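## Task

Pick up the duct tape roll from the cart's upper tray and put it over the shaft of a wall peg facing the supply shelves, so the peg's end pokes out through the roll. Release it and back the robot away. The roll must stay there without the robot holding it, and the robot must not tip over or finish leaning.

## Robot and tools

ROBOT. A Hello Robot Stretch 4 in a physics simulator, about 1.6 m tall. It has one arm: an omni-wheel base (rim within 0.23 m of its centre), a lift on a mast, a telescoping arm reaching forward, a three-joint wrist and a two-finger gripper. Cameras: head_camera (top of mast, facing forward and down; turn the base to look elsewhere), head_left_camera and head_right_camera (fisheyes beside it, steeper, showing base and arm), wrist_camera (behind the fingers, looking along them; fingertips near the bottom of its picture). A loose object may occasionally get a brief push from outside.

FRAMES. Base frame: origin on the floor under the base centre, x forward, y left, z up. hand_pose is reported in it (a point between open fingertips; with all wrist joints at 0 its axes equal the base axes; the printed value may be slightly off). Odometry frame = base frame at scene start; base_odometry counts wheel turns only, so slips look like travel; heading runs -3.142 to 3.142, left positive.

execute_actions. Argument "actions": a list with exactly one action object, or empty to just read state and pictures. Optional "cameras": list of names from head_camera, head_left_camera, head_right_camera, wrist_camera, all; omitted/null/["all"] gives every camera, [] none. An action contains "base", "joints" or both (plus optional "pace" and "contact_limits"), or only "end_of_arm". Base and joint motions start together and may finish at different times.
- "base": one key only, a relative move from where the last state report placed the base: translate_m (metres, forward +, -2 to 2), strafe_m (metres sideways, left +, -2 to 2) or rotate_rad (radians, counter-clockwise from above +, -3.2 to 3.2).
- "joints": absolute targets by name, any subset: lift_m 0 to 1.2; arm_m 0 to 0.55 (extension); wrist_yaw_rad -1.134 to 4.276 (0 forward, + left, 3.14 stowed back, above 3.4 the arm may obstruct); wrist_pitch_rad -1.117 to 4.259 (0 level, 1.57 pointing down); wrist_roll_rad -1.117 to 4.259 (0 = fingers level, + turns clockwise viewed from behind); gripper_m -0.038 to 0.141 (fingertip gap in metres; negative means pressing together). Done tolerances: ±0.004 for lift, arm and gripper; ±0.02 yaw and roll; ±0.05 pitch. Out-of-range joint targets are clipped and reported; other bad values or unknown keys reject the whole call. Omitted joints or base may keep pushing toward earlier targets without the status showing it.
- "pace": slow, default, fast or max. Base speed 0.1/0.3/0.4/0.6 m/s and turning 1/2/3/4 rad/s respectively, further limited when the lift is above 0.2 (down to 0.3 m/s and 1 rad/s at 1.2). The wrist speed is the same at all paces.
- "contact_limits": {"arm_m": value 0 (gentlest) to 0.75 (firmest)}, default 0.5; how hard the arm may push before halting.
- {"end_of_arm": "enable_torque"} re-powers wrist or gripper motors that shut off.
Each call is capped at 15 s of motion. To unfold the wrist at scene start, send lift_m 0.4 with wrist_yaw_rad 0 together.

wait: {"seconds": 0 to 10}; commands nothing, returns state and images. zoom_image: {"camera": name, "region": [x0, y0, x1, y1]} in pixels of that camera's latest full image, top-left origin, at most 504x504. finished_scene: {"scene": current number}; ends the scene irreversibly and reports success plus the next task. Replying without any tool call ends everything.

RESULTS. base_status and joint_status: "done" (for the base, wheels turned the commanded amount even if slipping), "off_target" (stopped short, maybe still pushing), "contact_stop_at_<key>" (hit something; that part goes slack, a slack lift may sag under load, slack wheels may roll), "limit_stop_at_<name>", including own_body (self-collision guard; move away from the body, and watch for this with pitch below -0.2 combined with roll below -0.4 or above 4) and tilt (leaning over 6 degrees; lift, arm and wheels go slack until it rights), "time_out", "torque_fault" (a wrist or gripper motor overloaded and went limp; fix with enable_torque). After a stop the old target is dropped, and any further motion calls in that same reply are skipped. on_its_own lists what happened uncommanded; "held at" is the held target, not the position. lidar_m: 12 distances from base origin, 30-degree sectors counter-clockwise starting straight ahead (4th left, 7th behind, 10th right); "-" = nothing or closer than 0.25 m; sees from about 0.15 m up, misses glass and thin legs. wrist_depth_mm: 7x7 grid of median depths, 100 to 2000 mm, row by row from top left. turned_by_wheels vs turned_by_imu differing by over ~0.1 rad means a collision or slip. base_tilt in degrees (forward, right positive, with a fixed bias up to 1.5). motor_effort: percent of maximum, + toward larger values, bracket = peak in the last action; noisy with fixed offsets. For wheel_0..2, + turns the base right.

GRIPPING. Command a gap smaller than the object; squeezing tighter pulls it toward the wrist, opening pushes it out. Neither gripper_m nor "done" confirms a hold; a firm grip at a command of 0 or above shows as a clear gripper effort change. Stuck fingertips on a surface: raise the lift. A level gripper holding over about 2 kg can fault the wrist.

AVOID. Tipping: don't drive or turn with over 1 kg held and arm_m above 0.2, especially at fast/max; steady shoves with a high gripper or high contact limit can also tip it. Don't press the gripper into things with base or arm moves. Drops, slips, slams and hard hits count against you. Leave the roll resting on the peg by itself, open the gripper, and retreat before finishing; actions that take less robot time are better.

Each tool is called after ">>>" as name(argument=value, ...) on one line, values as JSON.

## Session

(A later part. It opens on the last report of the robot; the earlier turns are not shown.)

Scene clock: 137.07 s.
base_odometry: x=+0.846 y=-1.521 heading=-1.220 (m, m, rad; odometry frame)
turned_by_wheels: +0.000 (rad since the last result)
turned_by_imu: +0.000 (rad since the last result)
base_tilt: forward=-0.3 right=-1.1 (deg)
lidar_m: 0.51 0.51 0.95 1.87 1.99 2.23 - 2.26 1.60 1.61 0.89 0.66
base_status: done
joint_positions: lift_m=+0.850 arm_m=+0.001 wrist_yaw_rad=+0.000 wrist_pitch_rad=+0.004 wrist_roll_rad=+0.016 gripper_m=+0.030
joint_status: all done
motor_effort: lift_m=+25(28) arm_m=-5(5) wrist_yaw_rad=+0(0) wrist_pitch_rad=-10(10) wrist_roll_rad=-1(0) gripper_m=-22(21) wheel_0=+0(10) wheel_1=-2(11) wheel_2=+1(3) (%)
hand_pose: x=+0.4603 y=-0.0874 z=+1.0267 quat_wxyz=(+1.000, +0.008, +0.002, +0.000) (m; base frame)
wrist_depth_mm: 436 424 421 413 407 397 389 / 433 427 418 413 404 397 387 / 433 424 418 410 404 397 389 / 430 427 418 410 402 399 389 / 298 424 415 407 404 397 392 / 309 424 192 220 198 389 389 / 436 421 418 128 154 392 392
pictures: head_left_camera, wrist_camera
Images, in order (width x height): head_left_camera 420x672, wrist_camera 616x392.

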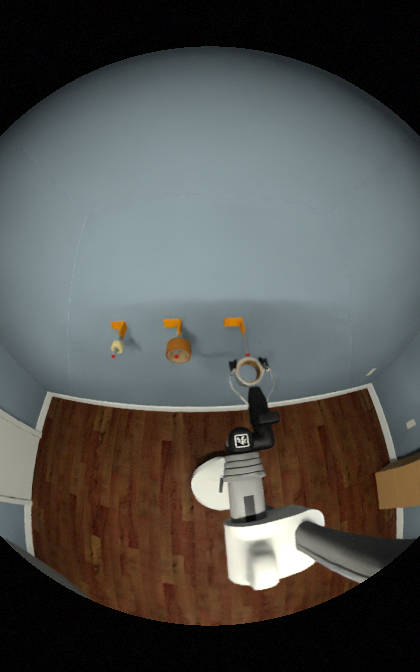

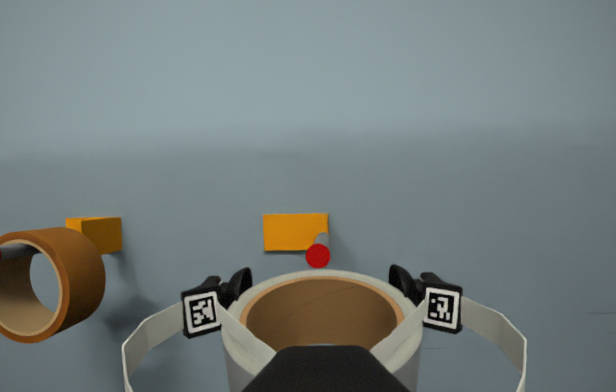

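>>> execute_actions(actions=[{"joints":{"lift_m":0.875}}], cameras=[])

>>> execute_actions(actions=[{"joints":{"arm_m":0.11},"pace":"slow","contact_limits":{"arm_m":0.2}}], cameras=["wrist_camera","head_left_camera"])

Scene clock: 141.60 s.
base_odometry: x=+0.846 y=-1.521 heading=-1.220 (m, m, rad; odometry frame)
turned_by_wheels: +0.000 (rad since the last result)
turned_by_imu: +0.000 (rad since the last result)
base_tilt: forward=-0.3 right=-0.9 (deg)
lidar_m: 0.50 0.50 0.95 1.85 2.00 2.22 - 2.24 1.58 1.60 0.90 0.65
base_status: not commanded
joint_positions: lift_m=+0.874 arm_m=+0.001 wrist_yaw_rad=-0.001 wrist_pitch_rad=+0.007 wrist_roll_rad=+0.016 gripper_m=+0.030
joint_status: all done
motor_effort: lift_m=+27(27) arm_m=-3(5) wrist_yaw_rad=+3(4) wrist_pitch_rad=-20(20) wrist_roll_rad=+0(0) gripper_m=-22(22) wheel_0=+0(0) wheel_1=-3(3) wheel_2=+1(1) (%)
hand_pose: x=+0.4599 y=-0.0878 z=+1.0506 quat_wxyz=(+1.000, +0.008, +0.003, -0.001) (m; base frame)
wrist_depth_mm: 433 427 418 410 404 392 392 / 436 424 415 413 404 394 392 / 433 424 421 413 404 399 389 / 436 424 415 413 404 397 392 / 355 424 418 407 410 399 392 / 315 424 187 220 199 394 394 / 304 427 418 128 152 399 392
pictures: none
No camera images: the call's "cameras" was empty. Leave "cameras" out to get every camera's image.

Scene clock: 144.00 s.
base_odometry: x=+0.846 y=-1.521 heading=-1.220 (m, m, rad; odometry frame)
turned_by_wheels: +0.000 (rad since the last result)
turned_by_imu: +0.000 (rad since the last result)
base_tilt: forward=-0.3 right=-1.0 (deg)
lidar_m: 0.52 0.49 0.96 1.85 1.99 2.21 - 2.25 1.57 1.57 0.88 0.65
base_status: not commanded
joint_positions: lift_m=+0.875 arm_m=+0.109 wrist_yaw_rad=+0.000 wrist_pitch_rad=+0.001 wrist_roll_rad=+0.016 gripper_m=+0.030
joint_status: all done
motor_effort: lift_m=+24(27) arm_m=+7(13) wrist_yaw_rad=+0(13) wrist_pitch_rad=-3(19) wrist_roll_rad=+0(1) gripper_m=-4(21) wheel_0=+1(1) wheel_1=-1(2) wheel_2=+1(2) (%)
contact_limits: arm_m 0.2
hand_pose: x=+0.5682 y=-0.0874 z=+1.0524 quat_wxyz=(+1.000, +0.008, +0.001, +0.000) (m; base frame)
wrist_depth_mm: 324 317 312 303 298 291 290 / 320 317 309 306 300 293 289 / 320 314 310 303 298 293 289 / 322 317 309 306 298 293 287 / 319 314 307 298 297 291 289 / 319 315 304 296 194 291 289 / 320 314 306 132 296 290 286
pictures: head_left_camera, wrist_camera
Images, in order (width x height): head_left_camera 420x672, wrist_camera 616x392.

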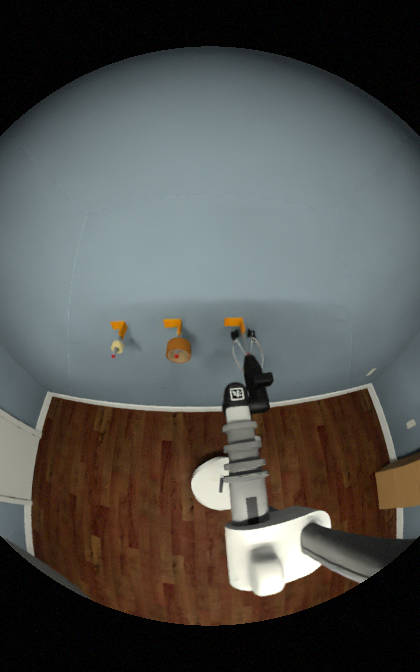

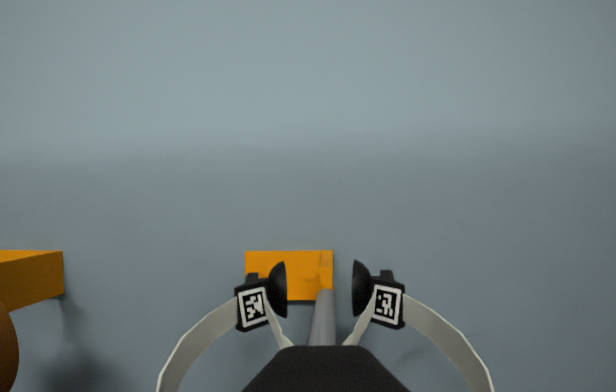

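Roll left the gripper. Retract and look.

>>> execute_actions(actions=[{"joints":{"gripper_m":0.14}}], cameras=[])

>>> execute_actions(actions=[{"base":{"translate_m":-0.4},"joints":{"arm_m":0,"lift_m":1.15,"wrist_pitch_rad":0.6}}], cameras=["wrist_camera","head_camera"])

Scene clock: 149.90 s.
base_odometry: x=+0.846 y=-1.521 heading=-1.220 (m, m, rad; odometry frame)
turned_by_wheels: +0.000 (rad since the last result)
turned_by_imu: +0.000 (rad since the last result)
base_tilt: forward=-0.2 right=-1.1 (deg)
lidar_m: 0.52 0.50 0.94 1.86 1.98 2.21 - 2.26 1.59 1.59 0.88 0.66
base_status: not commanded
joint_positions: lift_m=+0.875 arm_m=+0.109 wrist_yaw_rad=-0.002 wrist_pitch_rad=+0.001 wrist_roll_rad=+0.016 gripper_m=+0.140
joint_status: all done
motor_effort: lift_m=+25(25) arm_m=+6(7) wrist_yaw_rad=+5(5) wrist_pitch_rad=-3(4) wrist_roll_rad=-1(1) gripper_m=+0(4) wheel_0=+1(1) wheel_1=-1(1) wheel_2=-1(1) (%)
hand_pose: x=+0.5681 y=-0.0879 z=+1.0524 quat_wxyz=(+1.000, +0.008, +0.001, -0.001) (m; base frame)
wrist_depth_mm: 320 317 310 304 297 294 291 / 322 314 309 306 297 294 291 / 324 314 307 304 298 293 289 / 322 314 309 303 298 294 289 / 319 314 307 303 300 293 287 / 319 315 200 301 294 291 287 / 320 315 307 136 296 291 289
pictures: none
No camera images: the call's "cameras" was empty. Leave "cameras" out to get every camera's image.

Scene clock: 152.73 s.
base_odometry: x=+0.709 y=-1.145 heading=-1.220 (m, m, rad; odometry frame)
turned_by_wheels: +0.000 (rad since the last result)
turned_by_imu: +0.001 (rad since the last result)
base_tilt: forward=-0.2 right=-1.1 (deg)
lidar_m: 0.89 1.01 1.55 1.91 1.95 2.24 3.36 2.10 1.57 1.51 1.42 1.07
base_status: done
joint_positions: lift_m=+1.150 arm_m=+0.001 wrist_yaw_rad=+0.000 wrist_pitch_rad=+0.602 wrist_roll_rad=+0.016 gripper_m=+0.140
joint_status: all done
motor_effort: lift_m=+25(25) arm_m=-5(5) wrist_yaw_rad=-1(5) wrist_pitch_rad=-5(6) wrist_roll_rad=+0(0) gripper_m=+1(0) wheel_0=-2(6) wheel_1=-1(7) wheel_2=-1(12) (%)
hand_pose: x=+0.4096 y=-0.0874 z=+1.1645 quat_wxyz=(+0.955, +0.008, +0.296, -0.002) (m; base frame)
wrist_depth_mm: 741 759 732 715 715 707 699 / 809 798 788 788 778 750 750 / 904 878 842 854 842 831 831 / 1008 991 960 946 946 917 917 / 1138 1118 1118 1060 1042 1025 1008 / 1336 1255 1182 1182 1138 1078 1160 / 1397 1430 1336 143 1336 1308 1255
pictures: head_camera, wrist_camera
Images, in order (width x height): head_camera 420x560, wrist_camera 616x392.

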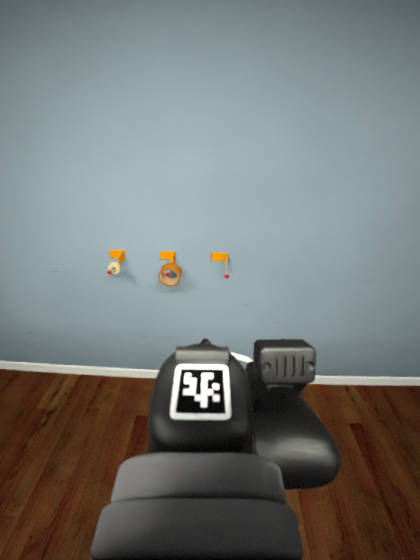

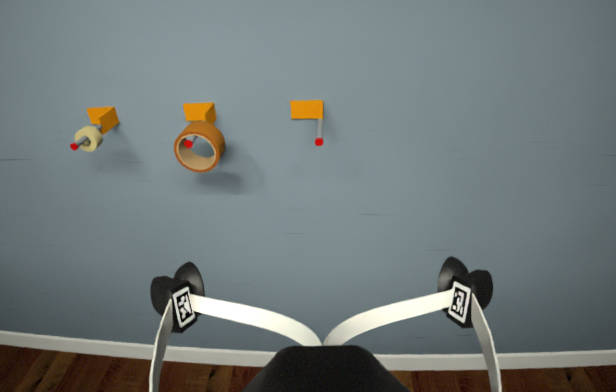

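Roll is gone; find it.

>>> execute_actions(actions=[{"joints":{"wrist_pitch_rad":1.57,"lift_m":0.7}}], cameras=["wrist_camera","head_right_camera","head_left_camera"])

Scene clock: 158.17 s.
base_odometry: x=+0.709 y=-1.145 heading=-1.220 (m, m, rad; odometry frame)
turned_by_wheels: +0.000 (rad since the last result)
turned_by_imu: +0.000 (rad since the last result)
base_tilt: forward=-0.2 right=-0.9 (deg)
lidar_m: 0.90 1.00 1.55 1.90 1.95 2.22 3.33 2.11 1.57 1.52 1.43 1.08
base_status: not commanded
joint_positions: lift_m=+0.700 arm_m=+0.001 wrist_yaw_rad=+0.000 wrist_pitch_rad=+1.570 wrist_roll_rad=+0.016 gripper_m=+0.140
joint_status: all done
motor_effort: lift_m=+14(25) arm_m=-5(5) wrist_yaw_rad=+0(1) wrist_pitch_rad=+1(5) wrist_roll_rad=+0(1) gripper_m=+0(1) wheel_0=-2(2) wheel_1=-2(2) wheel_2=-1(1) (%)
hand_pose: x=+0.1720 y=-0.0874 z=+0.5902 quat_wxyz=(+0.707, +0.006, +0.707, -0.006) (m; base frame)
wrist_depth_mm: 831 820 820 831 820 809 809 / 842 854 820 831 820 820 809 / 842 842 809 820 809 809 788 / 820 820 831 809 809 798 809 / 820 831 609 615 809 809 809 / 831 831 597 591 621 788 798 / 820 831 603 143 809 798 798
pictures: head_left_camera, head_right_camera, wrist_camera
Images, in order (width x height): head_left_camera 420x672, head_right_camera 420x672, wrist_camera 616x392.

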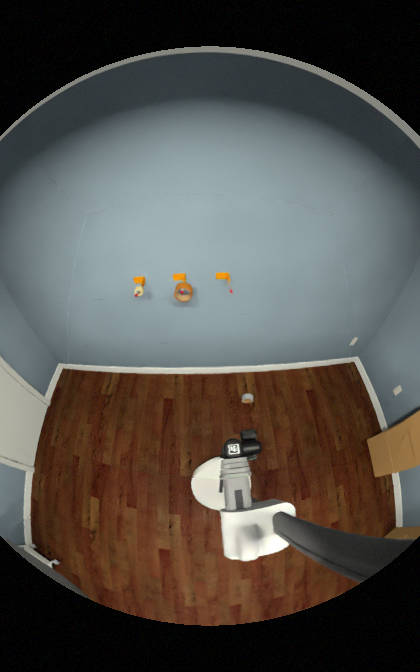

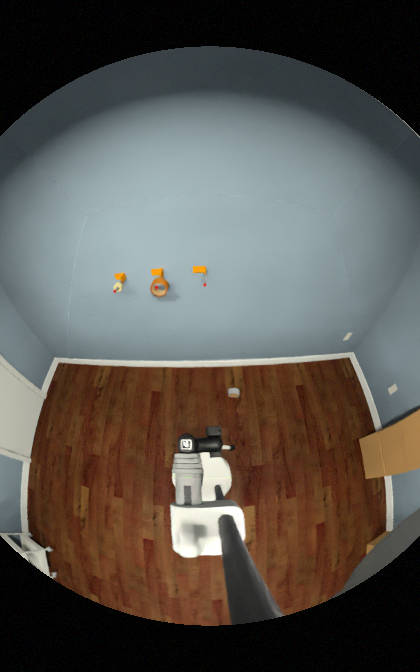

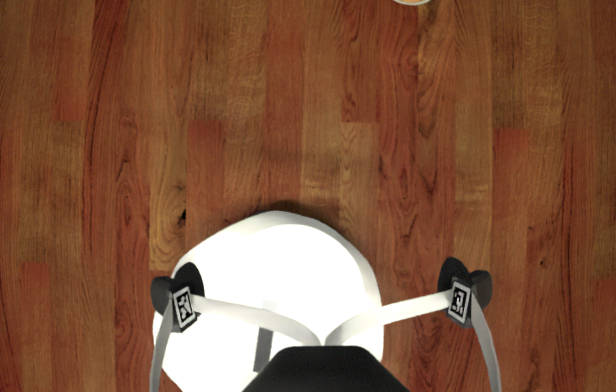

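>>> execute_actions(actions=[{"base":{"strafe_m":-0.217},"joints":{"arm_m":0.53,"lift_m":0.4}}], cameras=["wrist_camera"])

Scene clock: 162.93 s.
base_odometry: x=+0.505 y=-1.220 heading=-1.220 (m, m, rad; odometry frame)
turned_by_wheels: +0.000 (rad since the last result)
turned_by_imu: +0.000 (rad since the last result)
base_tilt: forward=-0.2 right=-1.1 (deg)
lidar_m: 0.88 0.97 1.51 2.12 2.12 3.03 3.81 1.81 1.35 1.30 1.41 1.06
base_status: done
joint_positions: lift_m=+0.400 arm_m=+0.529 wrist_yaw_rad=+0.000 wrist_pitch_rad=+1.570 wrist_roll_rad=+0.016 gripper_m=+0.140
joint_status: all done
motor_effort: lift_m=+15(13) arm_m=+5(5) wrist_yaw_rad=-1(1) wrist_pitch_rad=+1(1) wrist_roll_rad=+2(1) gripper_m=-1(0) wheel_0=+0(9) wheel_1=-1(11) wheel_2=+0(0) (%)
hand_pose: x=+0.7002 y=-0.0874 z=+0.2902 quat_wxyz=(+0.707, +0.006, +0.707, -0.006) (m; base frame)
wrist_depth_mm: 530 525 521 517 512 504 508 / 525 530 525 521 512 512 517 / 525 525 521 517 512 512 508 / 525 521 517 517 508 512 504 / 525 521 521 433 508 508 508 / 525 525 521 512 508 508 504 / 525 521 517 143 504 504 508
pictures: wrist_camera
Images, in order (width x height): wrist_camera 616x392.

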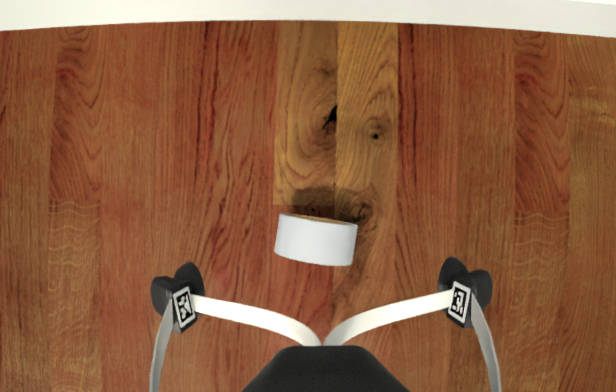

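>>> execute_actions(actions=[{"joints":{"lift_m":0.16}}], cameras=[])

>>> execute_actions(actions=[{"joints":{"gripper_m":0.03}}], cameras=[])

>>> execute_actions(actions=[{"base":{"strafe_m":0.217},"joints":{"lift_m":1.14,"arm_m":0.0}}], cameras=["wrist_camera"])

Scene clock: 175.47 s.
base_odometry: x=+0.505 y=-1.220 heading=-1.220 (m, m, rad; odometry frame)
turned_by_wheels: +0.000 (rad since the last result)
turned_by_imu: +0.000 (rad since the last result)
base_tilt: forward=-0.2 right=-1.0 (deg)
lidar_m: 0.87 0.97 1.54 2.11 2.11 3.04 3.82 1.80 1.34 1.30 1.44 1.06
base_status: not commanded
joint_positions: lift_m=+0.160 arm_m=+0.529 wrist_yaw_rad=+0.000 wrist_pitch_rad=+1.570 wrist_roll_rad=+0.016 gripper_m=+0.140
joint_status: all done
motor_effort: lift_m=+14(14) arm_m=+5(5) wrist_yaw_rad=-1(1) wrist_pitch_rad=+0(0) wrist_roll_rad=+1(0) gripper_m=+0(1) wheel_0=+0(0) wheel_1=-1(1) wheel_2=+0(0) (%)
hand_pose: x=+0.7002 y=-0.0874 z=+0.0502 quat_wxyz=(+0.707, +0.006, +0.707, -0.006) (m; base frame)
wrist_depth_mm: 285 282 281 277 277 274 272 / 283 282 278 277 274 273 273 / 285 281 278 277 276 272 272 / 282 281 279 277 276 273 271 / 282 281 278 183 274 272 273 / 281 279 196 177 189 272 271 / 281 279 278 143 273 271 271
pictures: none
No camera images: the call's "cameras" was empty. Leave "cameras" out to get every camera's image.

Scene clock: 177.57 s.
base_odometry: x=+0.505 y=-1.220 heading=-1.220 (m, m, rad; odometry frame)
turned_by_wheels: +0.000 (rad since the last result)
turned_by_imu: +0.000 (rad since the last result)
base_tilt: forward=-0.3 right=-0.9 (deg)
lidar_m: 0.87 0.97 1.52 2.12 2.12 3.03 3.82 1.82 1.35 1.30 1.41 1.06
base_status: not commanded
joint_positions: lift_m=+0.160 arm_m=+0.529 wrist_yaw_rad=+0.000 wrist_pitch_rad=+1.570 wrist_roll_rad=+0.016 gripper_m=+0.031
joint_status: all done
motor_effort: lift_m=+14(14) arm_m=+6(5) wrist_yaw_rad=-1(1) wrist_pitch_rad=+1(1) wrist_roll_rad=+1(1) gripper_m=-26(27) wheel_0=+0(0) wheel_1=-2(1) wheel_2=+0(0) (%)
hand_pose: x=+0.7002 y=-0.0874 z=+0.0502 quat_wxyz=(+0.707, +0.006, +0.707, -0.006) (m; base frame)
wrist_depth_mm: 283 281 278 277 276 273 271 / 282 281 278 277 273 273 272 / 282 282 279 277 274 273 272 / 282 279 278 276 274 272 272 / 281 279 277 225 272 272 270 / 282 279 180 158 165 178 270 / 279 278 278 157 271 271 268
pictures: none
No camera images: the call's "cameras" was empty. Leave "cameras" out to get every camera's image.

Scene clock: 182.10 s.
base_odometry: x=+0.709 y=-1.145 heading=-1.220 (m, m, rad; odometry frame)
turned_by_wheels: +0.000 (rad since the last result)
turned_by_imu: +0.001 (rad since the last result)
base_tilt: forward=-0.2 right=-1.0 (deg)
lidar_m: 0.90 0.97 1.52 1.90 1.95 2.19 3.35 2.09 1.56 1.51 1.43 1.06
base_status: done
joint_positions: lift_m=+1.140 arm_m=+0.001 wrist_yaw_rad=+0.000 wrist_pitch_rad=+1.570 wrist_roll_rad=+0.016 gripper_m=+0.031
joint_status: all done
motor_effort: lift_m=+25(25) arm_m=-6(9) wrist_yaw_rad=+0(1) wrist_pitch_rad=+1(1) wrist_roll_rad=+2(0) gripper_m=-26(28) wheel_0=+0(10) wheel_1=+1(4) wheel_2=-1(1) (%)
hand_pose: x=+0.1720 y=-0.0874 z=+1.0293 quat_wxyz=(+0.707, +0.006, +0.707, -0.006) (m; base frame)
wrist_depth_mm: 1281 1255 1308 1281 1255 1229 1255 / 1255 1281 1255 1229 1229 1229 1229 / 1281 1281 1281 1255 1255 1281 1255 / 1308 1281 1255 1255 1255 1229 1229 / 1255 1281 1255 225 1205 1255 1229 / 1255 1255 180 158 165 178 1205 / 1281 1281 1281 157 1229 1229 1205
pictures: wrist_camera
Images, in order (width x height): wrist_camera 616x392.

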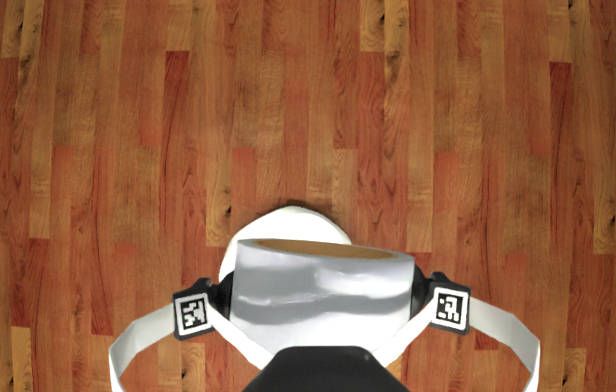

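>>> execute_actions(actions=[{"base":{"translate_m":0.3},"joints":{"arm_m":0.33}}], cameras=["wrist_camera"])

Scene clock: 186.97 s.
base_odometry: x=+0.812 y=-1.427 heading=-1.220 (m, m, rad; odometry frame)
turned_by_wheels: +0.000 (rad since the last result)
turned_by_imu: +0.000 (rad since the last result)
base_tilt: forward=-0.3 right=-1.0 (deg)
lidar_m: 0.62 0.61 1.10 1.89 1.97 2.19 4.13 2.18 1.58 1.56 1.03 0.77
base_status: done
joint_positions: lift_m=+1.140 arm_m=+0.329 wrist_yaw_rad=+0.000 wrist_pitch_rad=+1.570 wrist_roll_rad=+0.016 gripper_m=+0.031
joint_status: all done
motor_effort: lift_m=+25(25) arm_m=+5(4) wrist_yaw_rad=-1(0) wrist_pitch_rad=+0(1) wrist_roll_rad=+0(0) gripper_m=-27(27) wheel_0=+2(5) wheel_1=+3(11) wheel_2=-1(9) (%)
hand_pose: x=+0.5003 y=-0.0874 z=+1.0293 quat_wxyz=(+0.707, +0.006, +0.707, -0.006) (m; base frame)
wrist_depth_mm: 399 389 394 377 384 370 368 / 512 574 580 521 559 535 512 / 976 1160 1138 946 1078 1042 991 / 1255 1255 1255 1229 1229 1255 1205 / 1281 1255 1255 227 1255 1205 1229 / 1255 1229 180 158 166 178 1205 / 1281 1281 1281 156 1229 1229 1205
pictures: wrist_camera
Images, in order (width x height): wrist_camera 616x392.

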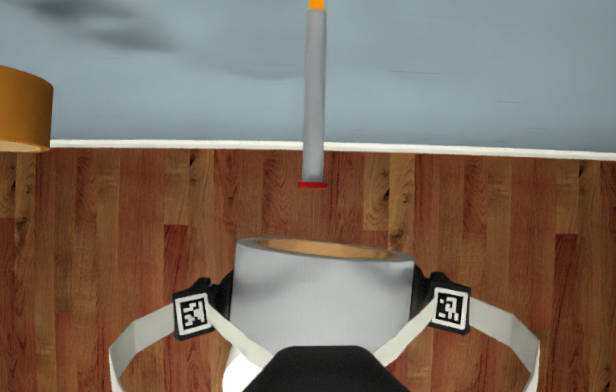

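>>> execute_actions(actions=[{"joints":{"arm_m":0.44},"pace":"slow","contact_limits":{"arm_m":0.2}}], cameras=["wrist_camera","head_left_camera"])

Scene clock: 195.17 s.
base_odometry: x=+0.812 y=-1.427 heading=-1.220 (m, m, rad; odometry frame)
turned_by_wheels: +0.000 (rad since the last result)
turned_by_imu: +0.000 (rad since the last result)
base_tilt: forward=-0.3 right=-1.1 (deg)
lidar_m: 0.60 0.62 1.11 1.88 2.01 2.19 4.15 2.18 1.56 1.54 1.00 0.76
base_status: not commanded
joint_positions: lift_m=+1.140 arm_m=+0.439 wrist_yaw_rad=+0.000 wrist_pitch_rad=+1.570 wrist_roll_rad=+0.016 gripper_m=+0.031
joint_status: all done
motor_effort: lift_m=+25(25) arm_m=+5(4) wrist_yaw_rad=-1(1) wrist_pitch_rad=+0(2) wrist_roll_rad=+0(2) gripper_m=-26(26) wheel_0=+2(2) wheel_1=+2(2) wheel_2=-1(1) (%)
contact_limits: arm_m 0.2
hand_pose: x=+0.6102 y=-0.0874 z=+1.0293 quat_wxyz=(+0.707, +0.006, +0.707, -0.006) (m; base frame)
wrist_depth_mm: 158 155 156 155 153 147 - / 227 229 208 206 221 212 206 / 469 473 459 442 427 404 382 / 1281 1281 1281 1255 1255 1255 1205 / 1281 1281 1281 202 1255 1229 1205 / 1255 1281 180 158 165 178 1229 / 1255 1255 1229 157 1229 1255 1182
pictures: head_left_camera, wrist_camera
Images, in order (width x height): head_left_camera 420x672, wrist_camera 616x392.

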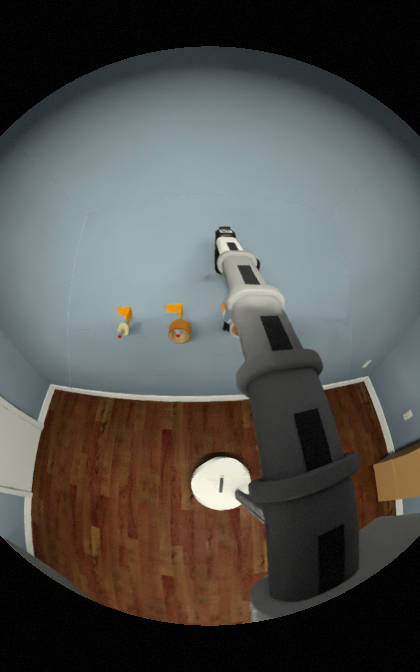

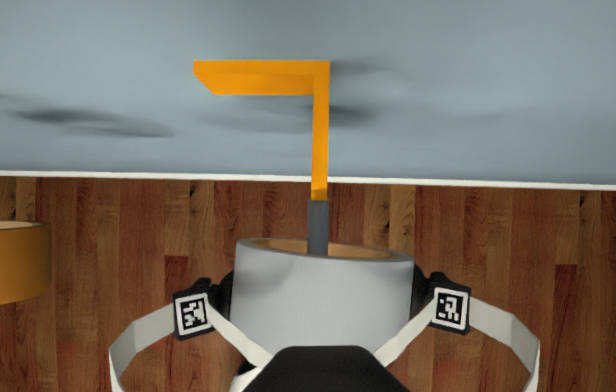

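Threaded. Release, lift away, retract.

>>> execute_actions(actions=[{"joints":{"gripper_m":0.14}}], cameras=[])

>>> execute_actions(actions=[{"joints":{"lift_m":1.2}}], cameras=[])

>>> execute_actions(actions=[{"base":{"translate_m":-0.3},"joints":{"arm_m":0,"wrist_pitch_rad":0.6}}], cameras=["wrist_camera"])

Scene clock: 201.07 s.
base_odometry: x=+0.812 y=-1.427 heading=-1.220 (m, m, rad; odometry frame)
turned_by_wheels: +0.000 (rad since the last result)
turned_by_imu: +0.000 (rad since the last result)
base_tilt: forward=-0.3 right=-0.9 (deg)
lidar_m: 0.59 0.58 1.09 1.89 1.97 2.20 4.14 2.18 1.56 1.57 1.02 0.75
base_status: not commanded
joint_positions: lift_m=+1.140 arm_m=+0.439 wrist_yaw_rad=+0.000 wrist_pitch_rad=+1.570 wrist_roll_rad=+0.016 gripper_m=+0.140
joint_status: all done
motor_effort: lift_m=+25(25) arm_m=+5(5) wrist_yaw_rad=-1(1) wrist_pitch_rad=+0(0) wrist_roll_rad=+1(0) gripper_m=+0(27) wheel_0=+2(2) wheel_1=+3(3) wheel_2=-1(1) (%)
hand_pose: x=+0.6102 y=-0.0874 z=+1.0293 quat_wxyz=(+0.707, +0.006, +0.707, -0.006) (m; base frame)
wrist_depth_mm: 157 155 156 155 152 147 - / 225 229 207 204 221 212 206 / 477 466 459 439 424 404 382 / 1281 1255 1255 1229 1229 1229 1255 / 1281 1281 1281 193 1229 1229 1229 / 1255 1281 204 189 197 1205 1205 / 1281 1281 1255 143 1229 1229 1229
pictures: none
No camera images: the call's "cameras" was empty. Leave "cameras" out to get every camera's image.

Scene clock: 202.23 s.
base_odometry: x=+0.812 y=-1.427 heading=-1.220 (m, m, rad; odometry frame)
turned_by_wheels: +0.000 (rad since the last result)
turned_by_imu: +0.000 (rad since the last result)
base_tilt: forward=-0.3 right=-0.9 (deg)
lidar_m: 0.56 0.60 1.08 1.86 1.98 2.23 4.14 2.16 1.57 1.55 1.03 0.76
base_status: not commanded
joint_positions: lift_m=+1.199 arm_m=+0.439 wrist_yaw_rad=+0.000 wrist_pitch_rad=+1.570 wrist_roll_rad=+0.016 gripper_m=+0.140
joint_status: all done
motor_effort: lift_m=+25(24) arm_m=+5(5) wrist_yaw_rad=-1(1) wrist_pitch_rad=+1(0) wrist_roll_rad=+2(0) gripper_m=+0(1) wheel_0=+2(2) wheel_1=+2(2) wheel_2=-1(1) (%)
hand_pose: x=+0.6102 y=-0.0874 z=+1.0892 quat_wxyz=(+0.707, +0.006, +0.707, -0.006) (m; base frame)
wrist_depth_mm: 157 155 156 155 152 147 - / 226 229 229 226 221 211 206 / 389 462 459 436 427 402 382 / 1366 1336 1281 1308 1308 1281 1255 / 277 1308 1308 252 1308 1281 1308 / 1366 1281 1308 256 1336 1308 1255 / 1336 1336 1308 143 1308 1281 1281
pictures: none
No camera images: the call's "cameras" was empty. Leave "cameras" out to get every camera's image.

Scene clock: 204.70 s.
base_odometry: x=+0.709 y=-1.145 heading=-1.220 (m, m, rad; odometry frame)
turned_by_wheels: +0.000 (rad since the last result)
turned_by_imu: +0.001 (rad since the last result)
base_tilt: forward=-0.3 right=-0.9 (deg)
lidar_m: 0.88 1.00 1.56 1.90 1.93 2.22 3.81 2.10 1.57 1.52 1.44 1.08
base_status: done
joint_positions: lift_m=+1.199 arm_m=+0.001 wrist_yaw_rad=+0.000 wrist_pitch_rad=+0.602 wrist_roll_rad=+0.016 gripper_m=+0.140
joint_status: all done
motor_effort: lift_m=+24(25) arm_m=-5(8) wrist_yaw_rad=+0(2) wrist_pitch_rad=-5(7) wrist_roll_rad=+1(2) gripper_m=+1(1) wheel_0=-2(6) wheel_1=-2(0) wheel_2=+0(11) (%)
hand_pose: x=+0.4096 y=-0.0875 z=+1.2143 quat_wxyz=(+0.955, +0.008, +0.296, -0.002) (m; base frame)
wrist_depth_mm: 750 741 732 723 723 699 699 / 820 809 809 778 768 741 750 / 904 866 854 842 842 831 820 / 1008 991 960 931 931 917 904 / 1138 1098 1078 1042 1060 976 1025 / 1336 1229 1160 1160 1138 1098 1160 / 1464 1430 1430 143 1336 1308 1308
pictures: wrist_camera
Images, in order (width x height): wrist_camera 616x392.

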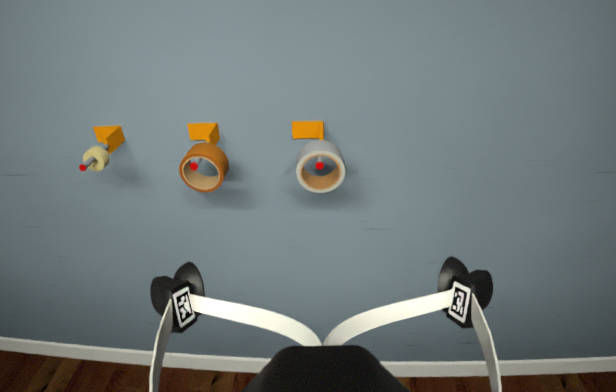

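>>> finished_scene(scene=1)

The scene is finished: the task was done.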